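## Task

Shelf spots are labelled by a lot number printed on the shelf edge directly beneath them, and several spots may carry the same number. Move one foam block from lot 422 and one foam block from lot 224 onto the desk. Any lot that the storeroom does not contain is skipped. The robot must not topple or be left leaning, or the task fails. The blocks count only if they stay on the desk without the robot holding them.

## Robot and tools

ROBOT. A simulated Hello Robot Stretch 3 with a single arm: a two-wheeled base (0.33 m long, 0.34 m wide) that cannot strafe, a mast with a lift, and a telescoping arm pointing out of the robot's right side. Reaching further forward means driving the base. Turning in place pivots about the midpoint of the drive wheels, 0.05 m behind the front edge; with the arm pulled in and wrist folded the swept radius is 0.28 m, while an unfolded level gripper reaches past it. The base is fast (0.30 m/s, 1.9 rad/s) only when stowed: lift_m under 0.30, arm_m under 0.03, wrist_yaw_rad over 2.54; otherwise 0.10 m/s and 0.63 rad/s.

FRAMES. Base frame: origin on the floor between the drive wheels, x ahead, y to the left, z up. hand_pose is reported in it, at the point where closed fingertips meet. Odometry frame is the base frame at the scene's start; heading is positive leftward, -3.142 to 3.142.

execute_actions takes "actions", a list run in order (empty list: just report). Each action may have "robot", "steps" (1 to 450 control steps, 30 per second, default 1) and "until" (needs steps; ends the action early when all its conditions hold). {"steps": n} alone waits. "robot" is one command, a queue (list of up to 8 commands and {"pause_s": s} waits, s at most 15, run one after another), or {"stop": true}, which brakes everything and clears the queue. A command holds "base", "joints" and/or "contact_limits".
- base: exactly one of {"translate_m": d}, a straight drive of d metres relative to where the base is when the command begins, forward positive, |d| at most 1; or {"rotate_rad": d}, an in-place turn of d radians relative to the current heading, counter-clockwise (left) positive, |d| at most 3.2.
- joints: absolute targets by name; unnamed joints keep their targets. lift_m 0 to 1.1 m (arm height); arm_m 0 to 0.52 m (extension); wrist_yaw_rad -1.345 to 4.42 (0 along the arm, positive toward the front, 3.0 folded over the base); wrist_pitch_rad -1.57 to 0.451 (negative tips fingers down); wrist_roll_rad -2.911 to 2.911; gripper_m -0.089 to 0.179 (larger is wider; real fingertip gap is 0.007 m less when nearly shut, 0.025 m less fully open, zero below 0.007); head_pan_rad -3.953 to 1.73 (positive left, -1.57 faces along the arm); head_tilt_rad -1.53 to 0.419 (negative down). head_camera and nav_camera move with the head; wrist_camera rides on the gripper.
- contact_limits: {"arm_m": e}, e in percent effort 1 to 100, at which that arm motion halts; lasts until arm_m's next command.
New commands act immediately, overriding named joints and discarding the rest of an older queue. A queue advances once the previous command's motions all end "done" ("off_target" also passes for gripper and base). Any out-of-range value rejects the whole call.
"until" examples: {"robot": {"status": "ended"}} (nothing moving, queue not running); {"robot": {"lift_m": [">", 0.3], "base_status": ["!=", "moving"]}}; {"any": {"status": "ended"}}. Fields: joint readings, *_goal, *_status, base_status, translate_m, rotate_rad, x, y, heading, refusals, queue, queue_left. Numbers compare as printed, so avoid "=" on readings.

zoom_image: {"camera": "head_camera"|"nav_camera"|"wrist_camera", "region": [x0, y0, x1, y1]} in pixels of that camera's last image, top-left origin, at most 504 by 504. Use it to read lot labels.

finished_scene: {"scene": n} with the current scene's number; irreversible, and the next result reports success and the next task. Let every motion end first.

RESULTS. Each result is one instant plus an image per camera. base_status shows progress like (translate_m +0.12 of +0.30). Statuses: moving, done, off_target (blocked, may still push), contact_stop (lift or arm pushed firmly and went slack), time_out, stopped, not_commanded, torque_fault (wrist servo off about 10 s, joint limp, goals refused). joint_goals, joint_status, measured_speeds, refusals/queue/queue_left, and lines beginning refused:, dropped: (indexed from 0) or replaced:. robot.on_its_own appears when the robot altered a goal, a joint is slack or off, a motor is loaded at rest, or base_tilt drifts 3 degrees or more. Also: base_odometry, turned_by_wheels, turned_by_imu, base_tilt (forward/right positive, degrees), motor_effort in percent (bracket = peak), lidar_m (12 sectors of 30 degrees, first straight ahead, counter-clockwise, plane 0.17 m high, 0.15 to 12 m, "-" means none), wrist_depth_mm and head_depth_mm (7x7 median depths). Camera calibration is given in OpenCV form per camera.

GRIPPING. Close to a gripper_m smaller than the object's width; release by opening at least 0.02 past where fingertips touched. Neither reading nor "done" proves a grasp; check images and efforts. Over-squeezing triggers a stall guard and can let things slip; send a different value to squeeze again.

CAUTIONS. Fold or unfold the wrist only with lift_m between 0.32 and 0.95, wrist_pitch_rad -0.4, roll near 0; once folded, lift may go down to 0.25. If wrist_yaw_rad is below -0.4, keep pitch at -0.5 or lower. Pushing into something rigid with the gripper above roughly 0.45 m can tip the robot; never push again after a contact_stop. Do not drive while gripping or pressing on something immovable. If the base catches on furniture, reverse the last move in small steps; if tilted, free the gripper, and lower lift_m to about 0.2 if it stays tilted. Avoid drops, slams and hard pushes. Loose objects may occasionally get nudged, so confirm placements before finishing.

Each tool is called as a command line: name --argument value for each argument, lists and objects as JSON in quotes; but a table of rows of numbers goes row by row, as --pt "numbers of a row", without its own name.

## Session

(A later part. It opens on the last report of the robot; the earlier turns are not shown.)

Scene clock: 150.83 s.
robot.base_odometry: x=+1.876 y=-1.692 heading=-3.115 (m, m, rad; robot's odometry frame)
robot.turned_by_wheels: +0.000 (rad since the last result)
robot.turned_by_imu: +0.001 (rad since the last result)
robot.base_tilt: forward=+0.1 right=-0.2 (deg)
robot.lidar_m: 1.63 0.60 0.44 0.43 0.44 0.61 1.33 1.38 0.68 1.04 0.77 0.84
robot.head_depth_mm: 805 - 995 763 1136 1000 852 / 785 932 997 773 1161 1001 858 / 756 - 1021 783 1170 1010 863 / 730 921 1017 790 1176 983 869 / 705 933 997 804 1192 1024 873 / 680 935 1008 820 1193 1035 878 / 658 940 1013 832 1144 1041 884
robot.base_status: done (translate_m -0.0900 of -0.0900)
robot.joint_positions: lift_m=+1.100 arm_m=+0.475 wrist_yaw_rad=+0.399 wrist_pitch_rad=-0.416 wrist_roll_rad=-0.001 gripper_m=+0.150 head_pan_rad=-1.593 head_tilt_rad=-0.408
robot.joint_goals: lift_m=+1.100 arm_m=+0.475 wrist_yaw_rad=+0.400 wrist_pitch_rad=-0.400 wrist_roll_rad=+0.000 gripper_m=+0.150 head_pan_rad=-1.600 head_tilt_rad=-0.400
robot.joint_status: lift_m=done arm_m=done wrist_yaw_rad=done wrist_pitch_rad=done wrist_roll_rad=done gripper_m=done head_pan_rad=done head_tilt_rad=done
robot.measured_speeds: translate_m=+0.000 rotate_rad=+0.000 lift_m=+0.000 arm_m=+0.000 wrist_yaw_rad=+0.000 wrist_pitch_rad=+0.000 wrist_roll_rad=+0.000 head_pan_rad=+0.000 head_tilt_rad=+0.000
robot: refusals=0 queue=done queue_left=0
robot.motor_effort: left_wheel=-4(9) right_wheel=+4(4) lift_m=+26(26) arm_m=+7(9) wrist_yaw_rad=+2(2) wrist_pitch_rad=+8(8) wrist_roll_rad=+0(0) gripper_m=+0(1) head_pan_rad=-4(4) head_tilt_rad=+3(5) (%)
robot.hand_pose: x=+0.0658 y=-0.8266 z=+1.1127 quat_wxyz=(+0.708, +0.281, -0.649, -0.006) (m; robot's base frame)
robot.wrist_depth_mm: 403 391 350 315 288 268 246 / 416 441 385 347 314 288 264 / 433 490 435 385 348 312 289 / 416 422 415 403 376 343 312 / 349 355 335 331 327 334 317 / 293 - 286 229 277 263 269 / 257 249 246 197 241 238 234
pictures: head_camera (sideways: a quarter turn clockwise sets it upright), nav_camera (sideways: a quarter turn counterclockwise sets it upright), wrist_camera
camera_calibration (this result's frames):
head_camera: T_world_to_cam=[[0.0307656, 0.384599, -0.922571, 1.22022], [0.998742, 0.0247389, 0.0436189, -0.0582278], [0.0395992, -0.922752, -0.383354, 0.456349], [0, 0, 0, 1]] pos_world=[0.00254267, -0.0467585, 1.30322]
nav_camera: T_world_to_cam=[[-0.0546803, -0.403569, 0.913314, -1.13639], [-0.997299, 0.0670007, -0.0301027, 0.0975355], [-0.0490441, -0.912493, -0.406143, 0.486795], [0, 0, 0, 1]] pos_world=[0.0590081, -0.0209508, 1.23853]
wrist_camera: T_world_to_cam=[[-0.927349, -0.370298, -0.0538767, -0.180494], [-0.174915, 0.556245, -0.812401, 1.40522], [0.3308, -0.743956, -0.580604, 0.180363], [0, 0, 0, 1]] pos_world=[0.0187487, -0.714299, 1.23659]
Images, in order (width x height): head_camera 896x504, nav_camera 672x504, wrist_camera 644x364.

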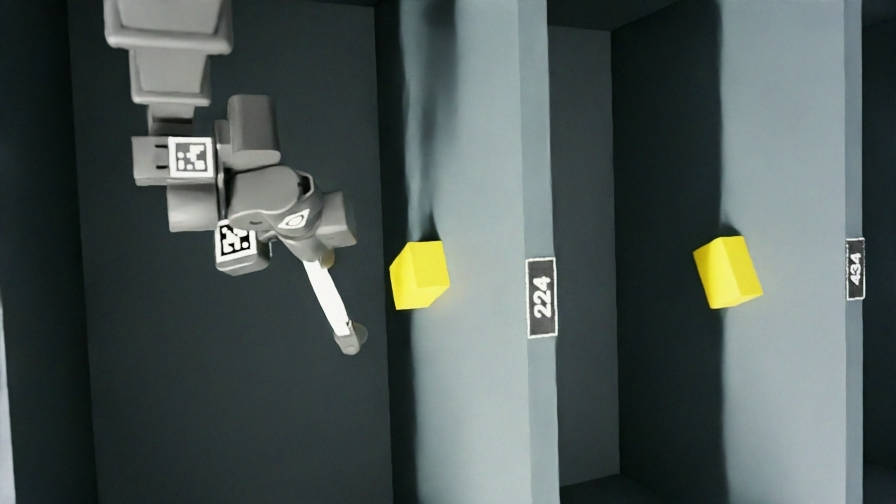

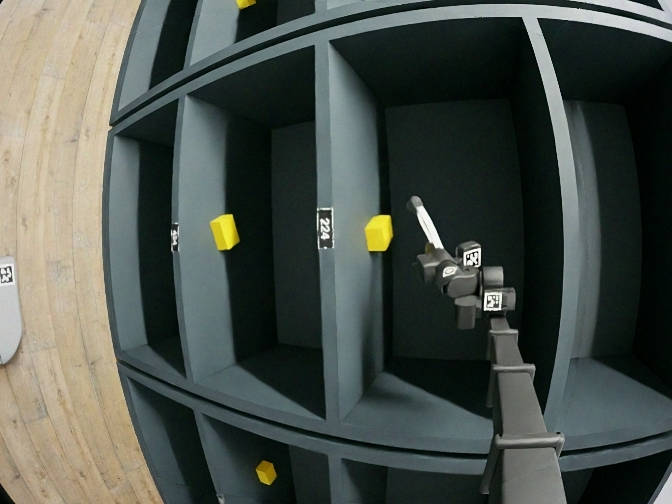

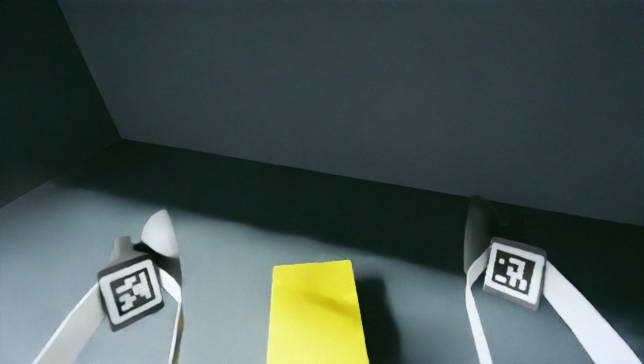

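execute_actions --actions '[{"robot": {"joints": {"lift_m": 1.011}}, "steps": 100, "until": {"robot": {"status": "ended"}}}]'

Scene clock: 152.77 s.
robot.base_odometry: x=+1.876 y=-1.692 heading=-3.115 (m, m, rad; robot's odometry frame)
robot.turned_by_wheels: +0.000 (rad since the last result)
robot.turned_by_imu: +0.000 (rad since the last result)
robot.base_tilt: forward=+0.1 right=-0.2 (deg)
robot.lidar_m: 1.64 0.60 0.44 0.43 0.44 0.61 1.33 1.39 0.68 1.04 0.77 0.84
robot.head_depth_mm: 816 920 960 715 1138 995 850 / 784 926 - 773 1166 1001 857 / 757 926 - 736 1178 1012 863 / 730 929 991 747 1178 977 868 / 704 932 1008 761 1195 1026 873 / 681 935 1011 821 1200 1034 879 / 657 939 1012 833 1141 1042 886
robot.base_status: done (translate_m -0.0900 of -0.0900)
robot.joint_positions: lift_m=+1.011 arm_m=+0.475 wrist_yaw_rad=+0.399 wrist_pitch_rad=-0.416 wrist_roll_rad=-0.001 gripper_m=+0.150 head_pan_rad=-1.593 head_tilt_rad=-0.408
robot.joint_goals: lift_m=+1.011 arm_m=+0.475 wrist_yaw_rad=+0.400 wrist_pitch_rad=-0.400 wrist_roll_rad=+0.000 gripper_m=+0.150 head_pan_rad=-1.600 head_tilt_rad=-0.400
robot.joint_status: lift_m=done arm_m=done wrist_yaw_rad=done wrist_pitch_rad=done wrist_roll_rad=done gripper_m=done head_pan_rad=done head_tilt_rad=done
robot.measured_speeds: translate_m=+0.000 rotate_rad=+0.000 lift_m=+0.000 arm_m=+0.000 wrist_yaw_rad=+0.000 wrist_pitch_rad=+0.000 wrist_roll_rad=+0.000 head_pan_rad=+0.000 head_tilt_rad=+0.000
robot: refusals=0 queue=done queue_left=0
robot.motor_effort: left_wheel=-3(3) right_wheel=+4(4) lift_m=+16(26) arm_m=+7(7) wrist_yaw_rad=+1(1) wrist_pitch_rad=+8(8) wrist_roll_rad=+0(0) gripper_m=+0(0) head_pan_rad=-4(3) head_tilt_rad=+5(5) (%)
robot.hand_pose: x=+0.0658 y=-0.8266 z=+1.0244 quat_wxyz=(+0.708, +0.281, -0.649, -0.006) (m; robot's base frame)
robot.wrist_depth_mm: 403 390 348 317 288 265 247 / 419 428 387 348 314 288 266 / 356 349 339 331 321 302 281 / 271 267 252 181 251 246 242 / 220 225 206 148 206 211 201 / 186 - 170 125 174 166 170 / - 157 148 139 152 150 148
pictures: head_camera (sideways: a quarter turn clockwise sets it upright), nav_camera (sideways: a quarter turn counterclockwise sets it upright), wrist_camera
camera_calibration (this result's frames):
head_camera: T_world_to_cam=[[0.0307656, 0.384599, -0.922571, 1.22022], [0.998742, 0.024739, 0.0436189, -0.0582278], [0.0395993, -0.922752, -0.383354, 0.456349], [0, 0, 0, 1]] pos_world=[0.00254268, -0.0467585, 1.30322]
nav_camera: T_world_to_cam=[[-0.0546803, -0.403569, 0.913314, -1.13639], [-0.997299, 0.0670006, -0.0301027, 0.0975355], [-0.049044, -0.912493, -0.406143, 0.486795], [0, 0, 0, 1]] pos_world=[0.0590081, -0.0209508, 1.23853]
wrist_camera: T_world_to_cam=[[-0.927349, -0.370299, -0.0538769, -0.185253], [-0.174912, 0.556238, -0.812407, 1.33346], [0.330802, -0.743961, -0.580596, 0.129068], [0, 0, 0, 1]] pos_world=[0.0187487, -0.7143, 1.14827]
Images, in order (width x height): head_camera 896x504, nav_camera 672x504, wrist_camera 644x364.

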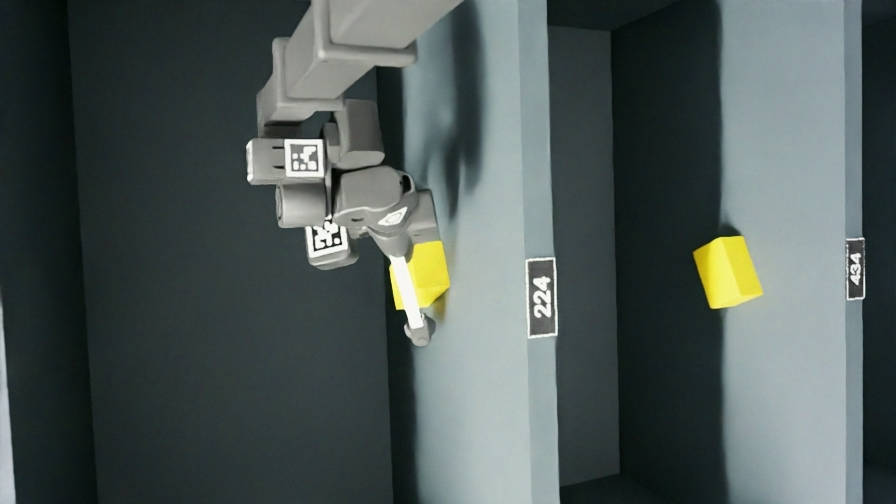

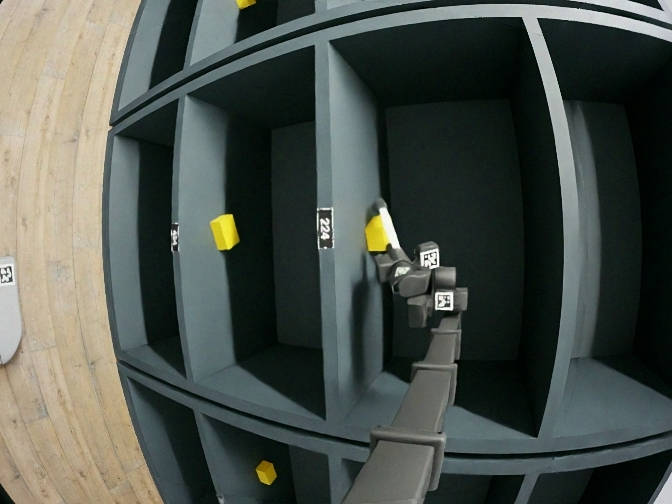

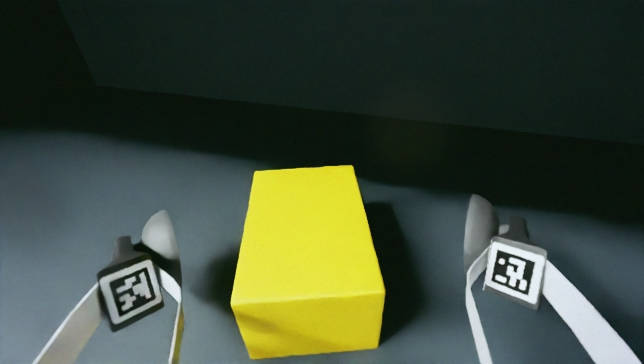

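execute_actions --actions '[{"robot": [{"base": {"translate_m": 0.007}, "joints": {"lift_m": 1.008, "gripper_m": 0.1}}, {"joints": {"gripper_m": 0.015}}], "steps": 120, "until": {"robot": {"status": "ended"}}}]'

Scene clock: 155.63 s.
robot.base_odometry: x=+1.869 y=-1.693 heading=-3.115 (m, m, rad; robot's odometry frame)
robot.turned_by_wheels: +0.000 (rad since the last result)
robot.turned_by_imu: +0.000 (rad since the last result)
robot.base_tilt: forward=+0.1 right=-0.1 (deg)
robot.lidar_m: 1.64 0.60 0.44 0.43 0.44 0.61 1.34 1.39 0.68 1.04 0.77 1.49
robot.head_depth_mm: 815 920 962 714 1152 995 850 / 787 925 - 772 1166 1006 855 / 756 927 - 738 1168 1013 860 / 729 928 991 748 1189 980 868 / 704 934 1006 803 1194 1029 872 / 680 934 1009 820 1197 1034 880 / 656 939 1015 830 1127 1042 886
robot.base_status: done (translate_m +0.0070 of +0.0070)
robot.joint_positions: lift_m=+1.008 arm_m=+0.475 wrist_yaw_rad=+0.399 wrist_pitch_rad=-0.407 wrist_roll_rad=-0.001 gripper_m=+0.016 head_pan_rad=-1.593 head_tilt_rad=-0.408
robot.joint_goals: lift_m=+1.008 arm_m=+0.475 wrist_yaw_rad=+0.400 wrist_pitch_rad=-0.400 wrist_roll_rad=+0.000 gripper_m=+0.015 head_pan_rad=-1.600 head_tilt_rad=-0.400
robot.joint_status: lift_m=done arm_m=done wrist_yaw_rad=done wrist_pitch_rad=done wrist_roll_rad=done gripper_m=done head_pan_rad=done head_tilt_rad=done
robot.measured_speeds: translate_m=+0.000 rotate_rad=+0.000 lift_m=+0.000 arm_m=+0.000 wrist_yaw_rad=+0.000 wrist_pitch_rad=+0.000 wrist_roll_rad=+0.000 head_pan_rad=+0.000 head_tilt_rad=+0.000
robot: refusals=0 queue=done queue_left=0
robot.motor_effort: left_wheel=-3(5) right_wheel=+3(10) lift_m=+16(19) arm_m=+6(7) wrist_yaw_rad=+1(1) wrist_pitch_rad=+3(8) wrist_roll_rad=+0(0) gripper_m=-27(100) head_pan_rad=-4(4) head_tilt_rad=+3(5) (%)
robot.hand_pose: x=+0.0663 y=-0.8277 z=+1.0236 quat_wxyz=(+0.708, +0.277, -0.650, -0.003) (m; robot's base frame)
robot.wrist_depth_mm: 402 391 350 317 289 264 246 / 413 433 386 345 316 286 263 / 361 353 347 333 321 301 278 / 275 267 262 178 252 246 244 / 220 217 214 146 156 203 199 / 184 182 130 124 147 173 169 / 158 157 152 132 147 150 147
pictures: head_camera (sideways: a quarter turn clockwise sets it upright), nav_camera (sideways: a quarter turn counterclockwise sets it upright), wrist_camera
camera_calibration (this result's frames):
head_camera: T_world_to_cam=[[0.0307653, 0.38458, -0.922579, 1.22023], [0.998742, 0.0247396, 0.0436179, -0.0582266], [0.0395988, -0.92276, -0.383335, 0.456324], [0, 0, 0, 1]] pos_world=[0.00254266, -0.0467584, 1.30322]
nav_camera: T_world_to_cam=[[-0.05468, -0.40355, 0.913322, -1.1364], [-0.997299, 0.0670003, -0.0301036, 0.0975367], [-0.0490445, -0.912501, -0.406124, 0.486771], [0, 0, 0, 1]] pos_world=[0.0590081, -0.0209521, 1.23853]
wrist_camera: T_world_to_cam=[[-0.927092, -0.370931, -0.0539442, -0.185728], [-0.171995, 0.548844, -0.818039, 1.33299], [0.333043, -0.74912, -0.572627, 0.115024], [0, 0, 0, 1]] pos_world=[0.0187711, -0.714327, 1.14628]
Images, in order (width x height): head_camera 896x504, nav_camera 672x504, wrist_camera 644x364.

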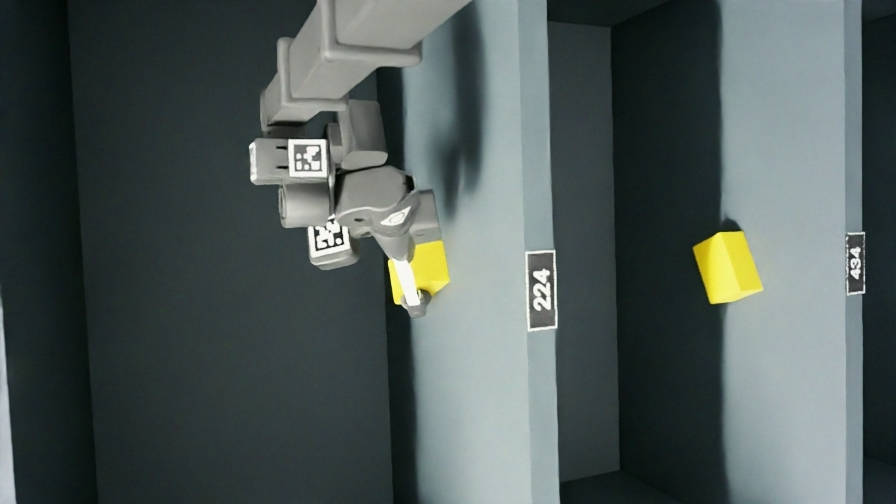

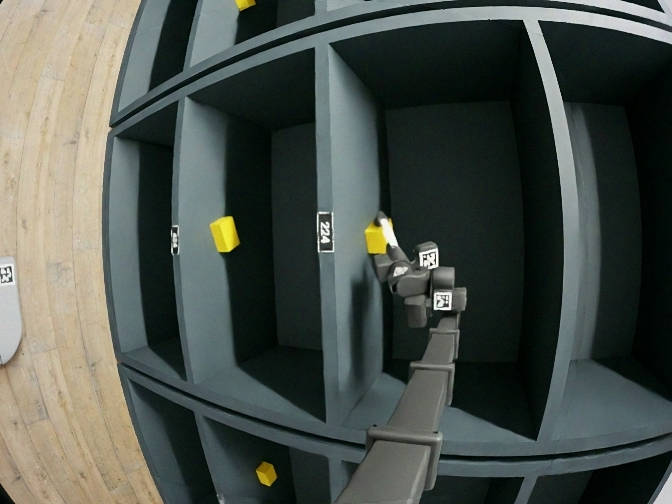

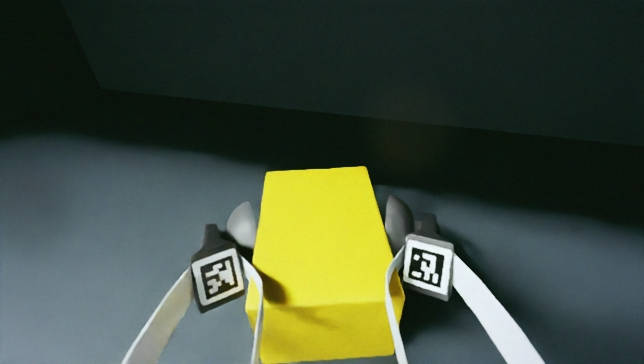

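execute_actions --actions '[{"robot": [{"joints": {"lift_m": 1.045}}, {"joints": {"arm_m": 0.0}}], "steps": 250, "until": {"robot": {"arm_m": ["<=", 0.1]}}}, {"robot": {"base": {"translate_m": 0.7}, "joints": {"arm_m": 0.0, "lift_m": 0.28, "head_pan_rad": 0.0, "head_tilt_rad": -0.6}}, "steps": 100, "until": {"robot": {"lift_m": ["<=", 0.9]}}}, {"robot": {"joints": {"wrist_yaw_rad": 2.65}}, "steps": 60}]'

Scene clock: 164.73 s.
robot.base_odometry: x=+1.543 y=-1.701 heading=-3.115 (m, m, rad; robot's odometry frame)
robot.turned_by_wheels: +0.000 (rad since the last result)
robot.turned_by_imu: +0.001 (rad since the last result)
robot.base_tilt: forward=+1.0 right=-0.4 (deg)
robot.lidar_m: 1.63 0.60 0.44 0.43 0.44 0.61 1.67 0.90 0.97 0.62 0.61 1.25
robot.head_depth_mm: 2595 2813 2198 2208 1771 1441 1213 / 2638 2907 3079 2327 1789 1450 1224 / 2641 2921 3106 2345 1804 1464 1230 / 2649 2937 3166 2365 1807 1474 1242 / 2591 2648 2575 2226 1822 1480 1247 / 1612 1568 1545 1522 1491 1407 1229 / 1130 1111 1104 1089 1076 1060 1049
robot.base_status: moving (translate_m +0.3264 of +0.7000)
robot.joint_positions: lift_m=+0.680 arm_m=+0.003 wrist_yaw_rad=+2.648 wrist_pitch_rad=-0.417 wrist_roll_rad=-0.001 gripper_m=+0.019 head_pan_rad=-0.007 head_tilt_rad=-0.592
robot.joint_goals: lift_m=+0.280 arm_m=+0.000 wrist_yaw_rad=+2.650 wrist_pitch_rad=-0.400 wrist_roll_rad=+0.000 gripper_m=+0.018 head_pan_rad=+0.000 head_tilt_rad=-0.600
robot.joint_status: lift_m=moving arm_m=moving wrist_yaw_rad=moving wrist_pitch_rad=done wrist_roll_rad=done gripper_m=done head_pan_rad=done head_tilt_rad=done
robot.measured_speeds: translate_m=+0.100 rotate_rad=+0.000 lift_m=-0.110 arm_m=+0.000 wrist_yaw_rad=+0.000 wrist_pitch_rad=+0.000 wrist_roll_rad=+0.000 head_pan_rad=+0.000 head_tilt_rad=+0.000
robot: refusals=0 queue=running queue_left=0
robot.motor_effort: left_wheel=-1(4) right_wheel=+6(10) lift_m=+12(27) arm_m=-4(8) wrist_yaw_rad=+2(4) wrist_pitch_rad=+9(9) wrist_roll_rad=+0(0) gripper_m=-21(24) head_pan_rad=+3(36) head_tilt_rad=-3(20) (%)
robot.hand_pose: x=+0.0851 y=+0.0500 z=+0.6928 quat_wxyz=(+0.311, +0.706, -0.027, +0.635) (m; robot's base frame)
robot.wrist_depth_mm: 346 386 436 510 606 758 995 / 367 416 479 565 686 883 - / 392 443 518 621 769 - - / 418 485 559 177 890 - - / 454 523 565 146 155 - - / - 565 130 124 504 938 910 / - 624 739 132 807 808 795
pictures: head_camera (sideways: a quarter turn clockwise sets it upright), nav_camera (sideways: a quarter turn counterclockwise sets it upright), wrist_camera
camera_calibration (this result's frames):
head_camera: T_world_to_cam=[[-0.547791, 0.0260677, -0.836209, 1.1111], [-0.0311506, 0.998186, 0.0515235, -0.062225], [0.836035, 0.0542725, -0.545985, 0.663106], [0, 0, 0, 1]] pos_world=[0.0523345, -0.00284029, 1.29437]
nav_camera: T_world_to_cam=[[0.565093, -0.049676, 0.82353, -1.02308], [-0.0565616, -0.99817, -0.0213988, 0.0804592], [0.823086, -0.0344879, -0.566869, 0.690606], [0, 0, 0, 1]] pos_world=[0.0142563, 0.0533071, 1.23574]
wrist_camera: T_world_to_cam=[[0.870064, -0.49, -0.0537435, -0.00769374], [-0.323724, -0.485765, -0.811933, 0.644338], [0.37174, 0.723832, -0.581272, 0.505842], [0, 0, 0, 1]] pos_world=[0.0272401, -0.0569176, 0.816777]
Images, in order (width x height): head_camera 896x504, nav_camera 672x504, wrist_camera 644x364.

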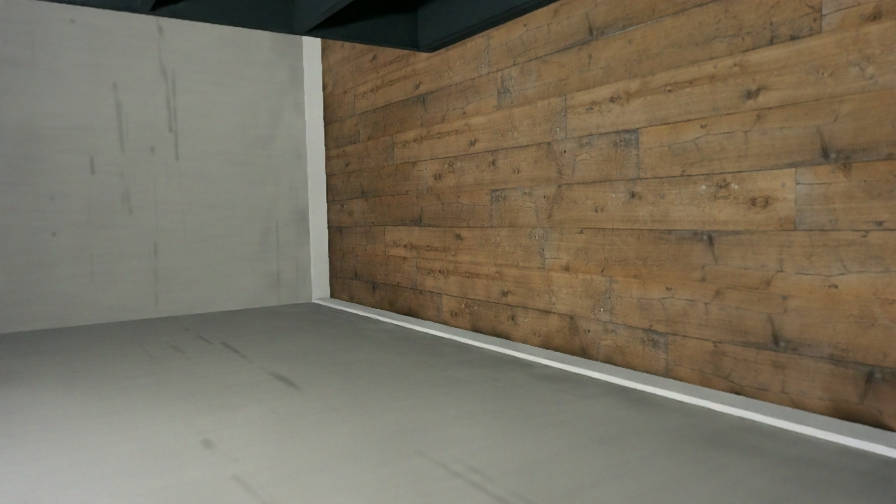

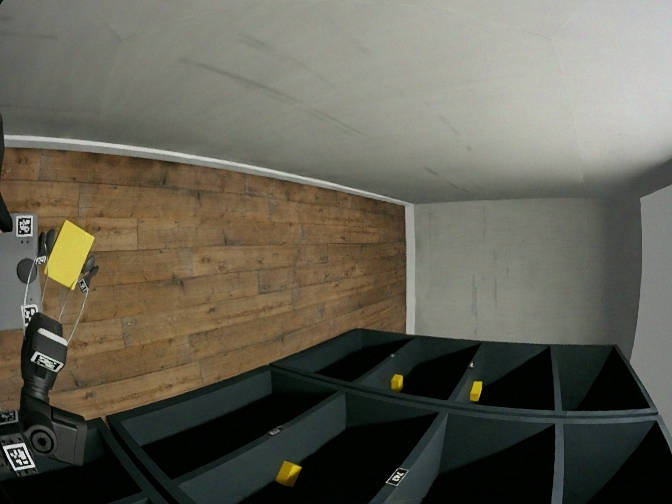

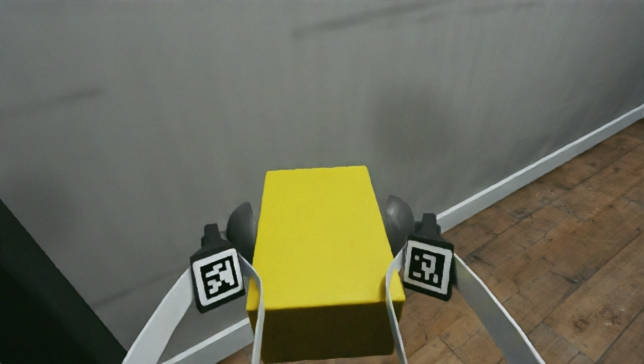

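execute_actions --actions '[{"steps": 150, "until": {"robot": {"lift_m": ["<=", 0.292]}}}, {"robot": {"base": {"translate_m": 1.0}}, "steps": 200, "until": {"robot": {"x": ["<=", 0.6]}}}, {"robot": {"base": {"translate_m": 1.0}}, "steps": 200, "until": {"robot": {"x": ["<=", 0.0]}}}, {"robot": {"base": {"translate_m": 1.0}}, "steps": 300, "until": {"robot": {"status": "ended"}}}]'

Scene clock: 177.07 s.
robot.base_odometry: x=-1.005 y=-1.769 heading=-3.115 (m, m, rad; robot's odometry frame)
robot.turned_by_wheels: +0.000 (rad since the last result)
robot.turned_by_imu: +0.002 (rad since the last result)
robot.base_tilt: forward=+0.1 right=-0.2 (deg)
robot.lidar_m: 0.54 0.56 0.43 0.42 0.43 0.59 1.66 1.49 0.77 2.07 0.76 0.56
robot.head_depth_mm: 416 459 513 580 668 787 957 / 418 461 515 584 673 792 968 / 419 464 518 586 675 798 976 / 421 466 520 590 682 804 984 / 422 467 522 593 683 810 991 / 424 469 524 595 688 816 998 / 426 471 526 599 692 821 969
robot.base_status: done (translate_m +1.0000 of +1.0000)
robot.joint_positions: lift_m=+0.280 arm_m=+0.003 wrist_yaw_rad=+2.649 wrist_pitch_rad=-0.418 wrist_roll_rad=-0.001 gripper_m=+0.019 head_pan_rad=-0.007 head_tilt_rad=-0.595
robot.joint_goals: lift_m=+0.280 arm_m=+0.000 wrist_yaw_rad=+2.650 wrist_pitch_rad=-0.400 wrist_roll_rad=+0.000 gripper_m=+0.018 head_pan_rad=+0.000 head_tilt_rad=-0.600
robot.joint_status: lift_m=done arm_m=done wrist_yaw_rad=done wrist_pitch_rad=done wrist_roll_rad=done gripper_m=done head_pan_rad=done head_tilt_rad=done
robot.measured_speeds: translate_m=+0.000 rotate_rad=+0.000 lift_m=+0.000 arm_m=+0.000 wrist_yaw_rad=+0.000 wrist_pitch_rad=+0.000 wrist_roll_rad=+0.000 head_pan_rad=+0.000 head_tilt_rad=+0.000
robot: refusals=0 queue=done queue_left=0
robot.motor_effort: left_wheel=-3(17) right_wheel=+3(17) lift_m=+16(14) arm_m=-6(11) wrist_yaw_rad=+1(1) wrist_pitch_rad=+9(9) wrist_roll_rad=+0(0) gripper_m=-22(22) head_pan_rad=+2(2) head_tilt_rad=-4(3) (%)
robot.hand_pose: x=+0.0849 y=+0.0500 z=+0.2930 quat_wxyz=(+0.311, +0.706, -0.026, +0.635) (m; robot's base frame)
robot.wrist_depth_mm: 339 379 429 504 577 477 388 / 362 405 463 552 631 509 406 / 387 431 510 604 690 529 429 / 414 469 541 177 687 552 444 / 450 502 541 146 156 540 460 / - 496 126 124 289 473 454 / - - - 132 398 408 407
pictures: head_camera (sideways: a quarter turn clockwise sets it upright), nav_camera (sideways: a quarter turn counterclockwise sets it upright), wrist_camera
camera_calibration (this result's frames):
head_camera: T_world_to_cam=[[-0.549648, 0.025866, -0.834996, 1.10953], [-0.031427, 0.998173, 0.0516081, -0.0623332], [0.834805, 0.0546077, -0.547831, 0.665514], [0, 0, 0, 1]] pos_world=[0.0523189, -0.00282209, 1.29426]
nav_camera: T_world_to_cam=[[0.566931, -0.0494673, 0.822279, -1.02146], [-0.0562184, -0.998191, -0.0212895, 0.0803148], [0.821845, -0.0341575, -0.568687, 0.692979], [0, 0, 0, 1]] pos_world=[0.0140893, 0.0533113, 1.23572]
wrist_camera: T_world_to_cam=[[0.870596, -0.489057, -0.0537257, -0.0290266], [-0.323527, -0.486791, -0.811397, 0.319518], [0.370666, 0.72378, -0.582021, 0.273849], [0, 0, 0, 1]] pos_world=[0.0271364, -0.0568641, 0.417082]
Images, in order (width x height): head_camera 896x504, nav_camera 672x504, wrist_camera 644x364.

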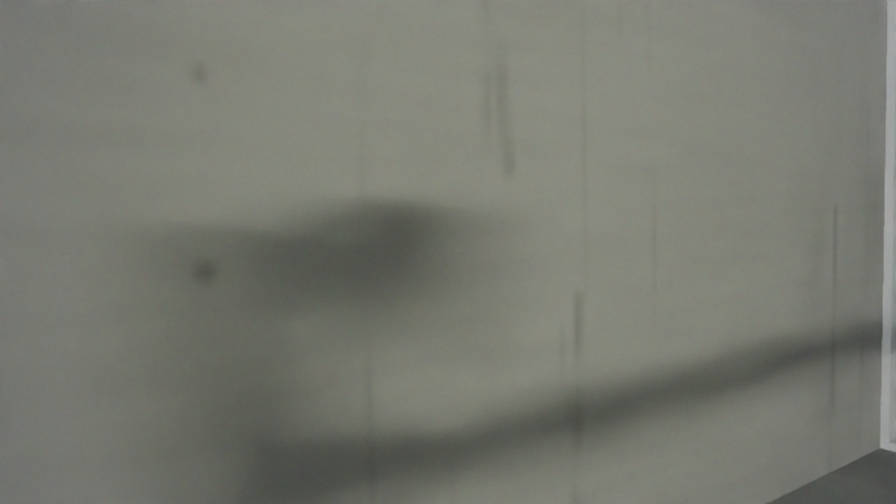

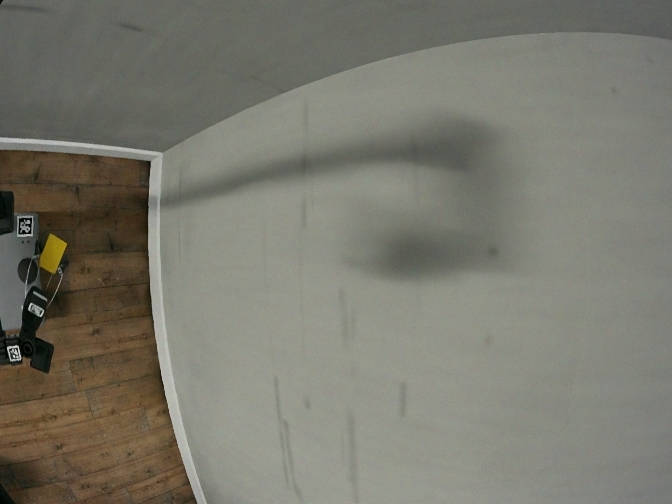

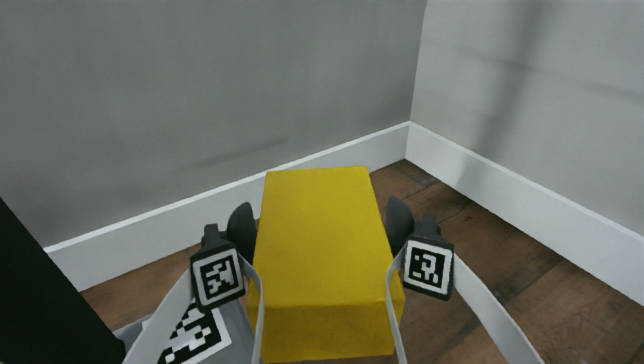

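execute_actions --actions '[{"robot": [{"base": {"rotate_rad": -1.62}, "joints": {"head_pan_rad": -0.5, "head_tilt_rad": -0.6}}, {"base": {"translate_m": 1.0}}], "steps": 300, "until": {"robot": {"y": [">=", -1.1]}}}, {"robot": {"base": {"translate_m": 1.0}}, "steps": 200, "until": {"robot": {"y": [">=", -0.5]}}}, {"robot": {"base": {"translate_m": 1.0}}, "steps": 200, "until": {"robot": {"y": [">=", 0.3]}}}]'

Scene clock: 187.13 s.
robot.base_odometry: x=-0.959 y=+0.302 heading=+1.548 (m, m, rad; robot's odometry frame)
robot.turned_by_wheels: -1.620 (rad since the last result)
robot.turned_by_imu: -1.653 (rad since the last result)
robot.base_tilt: forward=+0.2 right=-0.2 (deg)
robot.lidar_m: 1.27 0.98 0.69 0.65 0.67 0.88 2.12 1.10 1.39 3.34 1.38 1.10
robot.head_depth_mm: 1448 1623 1420 1007 1715 1408 1213 / 1359 1505 1435 1164 1531 1444 1221 / 1284 1427 1464 1795 1767 1459 1230 / 1215 1336 1462 1665 1773 1471 1235 / 1155 1260 1393 1563 1710 1479 1242 / 1096 1198 1310 1453 1631 1488 1252 / 1045 1133 1244 1363 1533 1491 1256
robot.base_status: moving (translate_m +0.7945 of +1.0000)
robot.joint_positions: lift_m=+0.280 arm_m=+0.003 wrist_yaw_rad=+2.649 wrist_pitch_rad=-0.418 wrist_roll_rad=-0.001 gripper_m=+0.019 head_pan_rad=-0.493 head_tilt_rad=-0.595
robot.joint_goals: lift_m=+0.280 arm_m=+0.000 wrist_yaw_rad=+2.650 wrist_pitch_rad=-0.400 wrist_roll_rad=+0.000 gripper_m=+0.018 head_pan_rad=-0.500 head_tilt_rad=-0.600
robot.joint_status: lift_m=done arm_m=done wrist_yaw_rad=done wrist_pitch_rad=done wrist_roll_rad=done gripper_m=done head_pan_rad=done head_tilt_rad=done
robot.measured_speeds: translate_m=+0.294 rotate_rad=+0.000 lift_m=+0.000 arm_m=+0.000 wrist_yaw_rad=+0.000 wrist_pitch_rad=+0.000 wrist_roll_rad=+0.000 head_pan_rad=+0.000 head_tilt_rad=+0.000
robot: refusals=0 queue=running queue_left=0
robot.motor_effort: left_wheel=+6(15) right_wheel=-3(12) lift_m=+16(16) arm_m=-6(7) wrist_yaw_rad=+1(2) wrist_pitch_rad=+9(9) wrist_roll_rad=+0(0) gripper_m=-22(22) head_pan_rad=-4(37) head_tilt_rad=-3(2) (%)
robot.hand_pose: x=+0.0849 y=+0.0500 z=+0.2930 quat_wxyz=(+0.311, +0.706, -0.026, +0.635) (m; robot's base frame)
robot.wrist_depth_mm: 511 567 668 783 977 - 951 / 541 626 713 855 - - 989 / 580 659 753 865 880 865 838 / 608 676 708 178 699 685 666 / 608 590 583 146 156 555 552 / - 501 127 124 289 480 462 / - - - 133 405 404 406
pictures: head_camera (sideways: a quarter turn clockwise sets it upright), nav_camera (sideways: a quarter turn counterclockwise sets it upright), wrist_camera
camera_calibration (this result's frames):
head_camera: T_world_to_cam=[[-0.473856, 0.279718, -0.834996, 1.10907], [0.438661, 0.897169, 0.0516081, -0.0652007], [0.763569, -0.341825, -0.54783, 0.665949], [0, 0, 0, 1]] pos_world=[0.0456433, -0.0240931, 1.29426]
nav_camera: T_world_to_cam=[[0.478107, -0.308661, 0.822279, -1.02091], [-0.516157, -0.856229, -0.0212895, 0.0831205], [0.71063, -0.414246, -0.568687, 0.693657], [0, 0, 0, 1]] pos_world=[0.0380757, 0.0433991, 1.23572]
wrist_camera: T_world_to_cam=[[0.870595, -0.489059, -0.0537297, -0.0290342], [-0.323531, -0.486789, -0.811396, 0.319507], [0.370665, 0.72378, -0.582022, 0.273861], [0, 0, 0, 1]] pos_world=[0.0271366, -0.0568821, 0.41708]
Images, in order (width x height): head_camera 896x504, nav_camera 672x504, wrist_camera 644x364.

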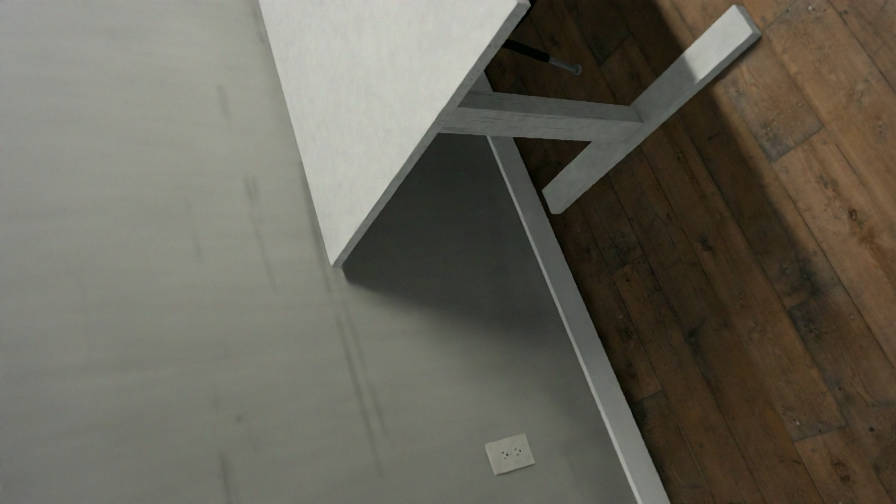

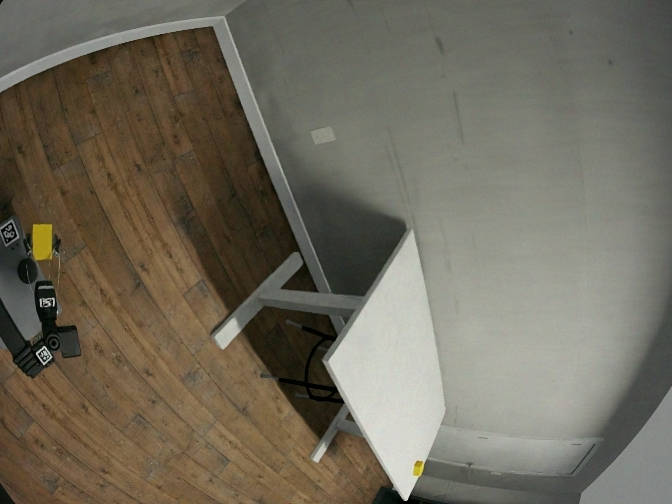

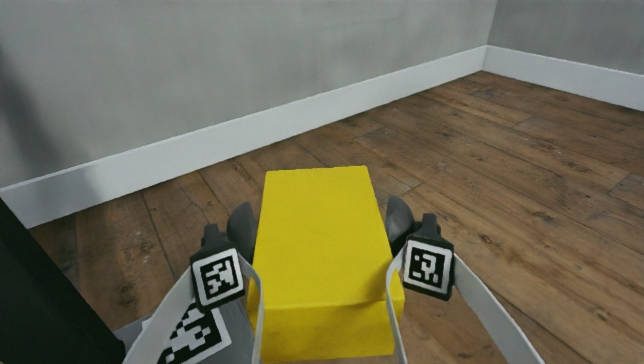

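execute_actions --actions '[{"steps": 60, "until": {"robot": {"y": [">=", 0.45]}}}, {"robot": {"base": {"translate_m": 0.55}, "joints": {"lift_m": 0.79, "head_pan_rad": -1.55, "head_tilt_rad": -0.65}}, "steps": 100, "until": {"robot": {"lift_m": [">=", 0.36]}}}, {"robot": {"joints": {"wrist_yaw_rad": 0.0}}, "steps": 300, "until": {"robot": {"status": "ended"}}}]'

Scene clock: 193.07 s.
robot.base_odometry: x=-0.943 y=+1.000 heading=+1.548 (m, m, rad; robot's odometry frame)
robot.turned_by_wheels: +0.000 (rad since the last result)
robot.turned_by_imu: +0.001 (rad since the last result)
robot.base_tilt: forward=+0.1 right=-0.2 (deg)
robot.lidar_m: 0.57 0.59 0.73 0.69 0.71 0.93 1.77 1.77 2.33 0.70 0.71 0.60
robot.head_depth_mm: 3525 3763 2884 2112 1589 1390 1254 / 3334 3689 2609 945 822 1361 - / 3509 3365 1297 955 804 551 - / 3447 3357 1319 966 836 1385 1205 / 3459 3020 1339 973 845 1295 1214 / 2297 2028 1358 987 851 1440 1227 / 1620 1591 1383 998 859 1379 1235
robot.base_status: done (translate_m +0.5500 of +0.5500)
robot.joint_positions: lift_m=+0.790 arm_m=+0.003 wrist_yaw_rad=+0.002 wrist_pitch_rad=-0.418 wrist_roll_rad=-0.001 gripper_m=+0.019 head_pan_rad=-1.543 head_tilt_rad=-0.642
robot.joint_goals: lift_m=+0.790 arm_m=+0.000 wrist_yaw_rad=+0.000 wrist_pitch_rad=-0.400 wrist_roll_rad=+0.000 gripper_m=+0.018 head_pan_rad=-1.550 head_tilt_rad=-0.650
robot.joint_status: lift_m=done arm_m=done wrist_yaw_rad=done wrist_pitch_rad=done wrist_roll_rad=done gripper_m=done head_pan_rad=done head_tilt_rad=done
robot.measured_speeds: translate_m=+0.000 rotate_rad=+0.000 lift_m=+0.000 arm_m=+0.000 wrist_yaw_rad=+0.000 wrist_pitch_rad=+0.000 wrist_roll_rad=+0.000 head_pan_rad=+0.000 head_tilt_rad=+0.000
robot: refusals=0 queue=done queue_left=0
robot.motor_effort: left_wheel=+4(16) right_wheel=-4(10) lift_m=+26(28) arm_m=-6(6) wrist_yaw_rad=-2(3) wrist_pitch_rad=+9(9) wrist_roll_rad=+0(0) gripper_m=-22(21) head_pan_rad=-4(39) head_tilt_rad=-4(12) (%)
robot.hand_pose: x=-0.0211 y=-0.3720 z=+0.8022 quat_wxyz=(+0.692, +0.148, -0.691, -0.146) (m; robot's base frame)
robot.wrist_depth_mm: 860 - - - - - - / 680 672 639 609 - - - / 472 463 453 444 452 - - / 382 388 390 178 - - - / 784 - 559 146 156 - - / 767 - 131 124 566 - - / 739 937 854 132 899 923 917
pictures: head_camera (sideways: a quarter turn clockwise sets it upright), nav_camera (sideways: a quarter turn counterclockwise sets it upright), wrist_camera
camera_calibration (this result's frames):
head_camera: T_world_to_cam=[[0.00575766, 0.589209, -0.80796, 1.0709], [0.996558, 0.0634356, 0.0533624, -0.0708847], [0.0826951, -0.805487, -0.586816, 0.720822], [0, 0, 0, 1]] pos_world=[0.0048664, -0.0458734, 1.29201]
nav_camera: T_world_to_cam=[[-0.0287645, -0.606675, 0.794429, -0.981515], [-0.999565, 0.0226195, -0.0189183, 0.082981], [-0.00649232, -0.794628, -0.607062, 0.747956], [0, 0, 0, 1]] pos_world=[0.0595681, -0.00299143, 1.23537]
wrist_camera: T_world_to_cam=[[-0.998405, 0.0173347, -0.0537308, 0.0331245], [0.0537664, 0.582274, -0.811213, 0.898501], [0.0172239, -0.812808, -0.582277, 0.336129], [0, 0, 0, 1]] pos_world=[-0.021027, -0.250539, 0.926375]
Images, in order (width x height): head_camera 896x504, nav_camera 672x504, wrist_camera 644x364.

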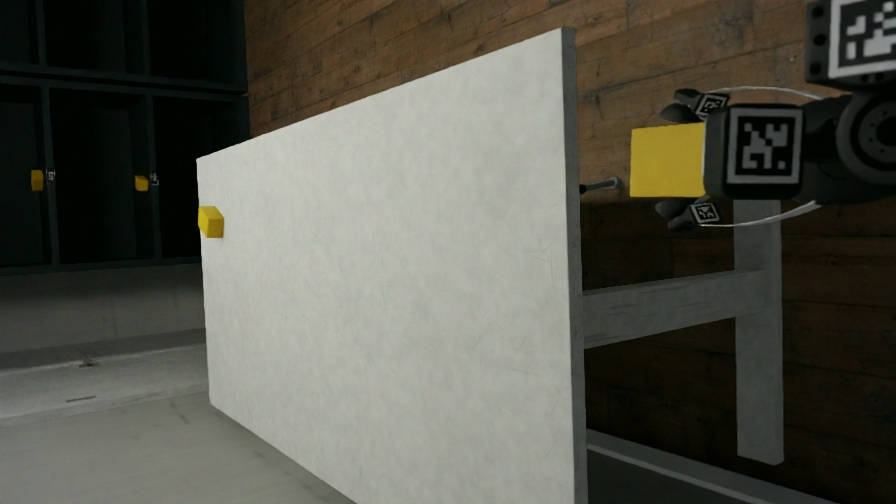

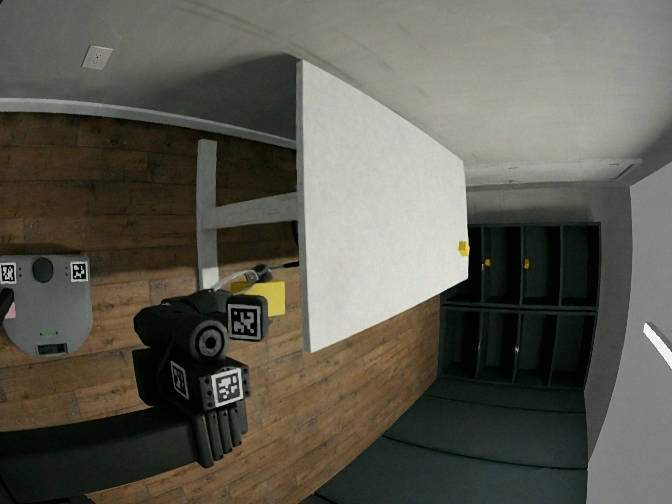

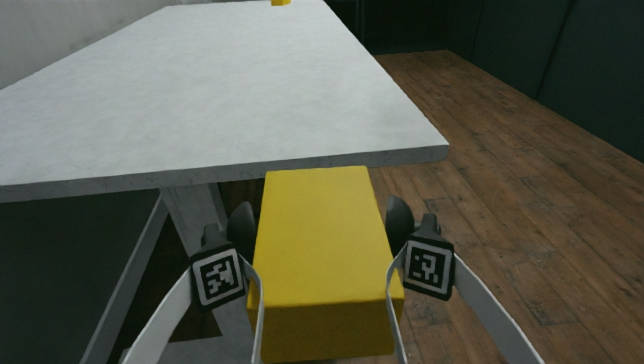

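execute_actions --actions '[{"robot": [{"joints": {"arm_m": 0.42, "wrist_yaw_rad": 0.2}}, {"joints": {"lift_m": 0.755}}], "steps": 250, "until": {"robot": {"status": "ended"}}}]'

Scene clock: 198.63 s.
robot.base_odometry: x=-0.943 y=+1.000 heading=+1.548 (m, m, rad; robot's odometry frame)
robot.turned_by_wheels: +0.000 (rad since the last result)
robot.turned_by_imu: +0.001 (rad since the last result)
robot.base_tilt: forward=+0.1 right=-0.1 (deg)
robot.lidar_m: 0.57 0.59 0.73 0.69 0.71 0.93 1.77 1.78 2.33 0.70 0.71 0.60
robot.head_depth_mm: 3498 3785 2884 2198 - 1360 1167 / 3356 3680 2641 - 822 1402 1197 / 3545 3333 1303 - 828 1408 1198 / 3430 3342 1321 930 835 1384 1208 / 3496 3050 1338 975 843 1296 1214 / 2290 2018 1363 986 856 1442 1218 / 1621 1597 1382 994 859 1387 1228
robot.base_status: done (translate_m +0.5500 of +0.5500)
robot.joint_positions: lift_m=+0.755 arm_m=+0.420 wrist_yaw_rad=+0.199 wrist_pitch_rad=-0.418 wrist_roll_rad=-0.001 gripper_m=+0.019 head_pan_rad=-1.543 head_tilt_rad=-0.642
robot.joint_goals: lift_m=+0.755 arm_m=+0.420 wrist_yaw_rad=+0.200 wrist_pitch_rad=-0.400 wrist_roll_rad=+0.000 gripper_m=+0.018 head_pan_rad=-1.550 head_tilt_rad=-0.650
robot.joint_status: lift_m=done arm_m=done wrist_yaw_rad=done wrist_pitch_rad=done wrist_roll_rad=done gripper_m=done head_pan_rad=done head_tilt_rad=done
robot.measured_speeds: translate_m=+0.000 rotate_rad=+0.000 lift_m=+0.000 arm_m=+0.000 wrist_yaw_rad=+0.000 wrist_pitch_rad=+0.000 wrist_roll_rad=+0.000 head_pan_rad=+0.000 head_tilt_rad=+0.000
robot: refusals=0 queue=done queue_left=0
robot.motor_effort: left_wheel=+3(3) right_wheel=-4(4) lift_m=+16(29) arm_m=+7(4) wrist_yaw_rad=+2(4) wrist_pitch_rad=+9(9) wrist_roll_rad=+0(0) gripper_m=-22(21) head_pan_rad=-4(4) head_tilt_rad=-4(3) (%)
robot.hand_pose: x=+0.0229 y=-0.7845 z=+0.7679 quat_wxyz=(+0.703, +0.215, -0.673, -0.078) (m; robot's base frame)
robot.wrist_depth_mm: 649 821 897 837 894 - - / 559 544 526 505 488 - - / 389 379 366 358 354 344 - / 298 288 285 178 276 268 - / 241 237 234 146 156 223 220 / 202 200 131 124 155 190 186 / 174 173 166 132 161 165 162
pictures: head_camera (sideways: a quarter turn clockwise sets it upright), nav_camera (sideways: a quarter turn counterclockwise sets it upright), wrist_camera
camera_calibration (this result's frames):
head_camera: T_world_to_cam=[[0.00584855, 0.589208, -0.80796, 1.0709], [0.996568, 0.0632819, 0.0533624, -0.0708847], [0.0825708, -0.805499, -0.586816, 0.720823], [0, 0, 0, 1]] pos_world=[0.00485932, -0.0458732, 1.29201]
nav_camera: T_world_to_cam=[[-0.0288581, -0.606671, 0.794429, -0.981514], [-0.999562, 0.0227737, -0.0189183, 0.082981], [-0.0066149, -0.794627, -0.607062, 0.747957], [0, 0, 0, 1]] pos_world=[0.0595677, -0.00299967, 1.23537]
wrist_camera: T_world_to_cam=[[-0.982438, -0.178688, -0.0537303, -0.071814], [-0.0614021, 0.581518, -0.811213, 1.11052], [0.176199, -0.793667, -0.582277, -0.00851276], [0, 0, 0, 1]] pos_world=[-0.000864296, -0.665379, 0.892056]
Images, in order (width x height): head_camera 896x504, nav_camera 672x504, wrist_camera 644x364.

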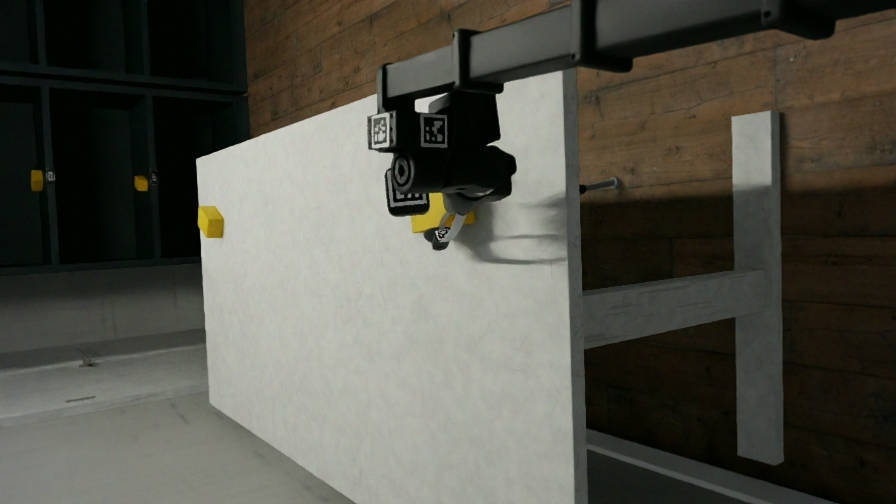

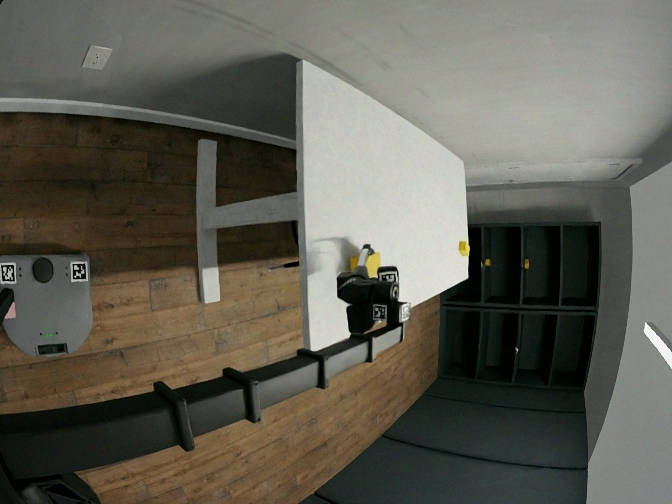

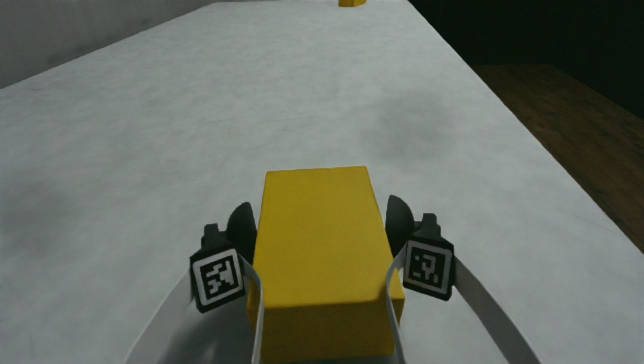

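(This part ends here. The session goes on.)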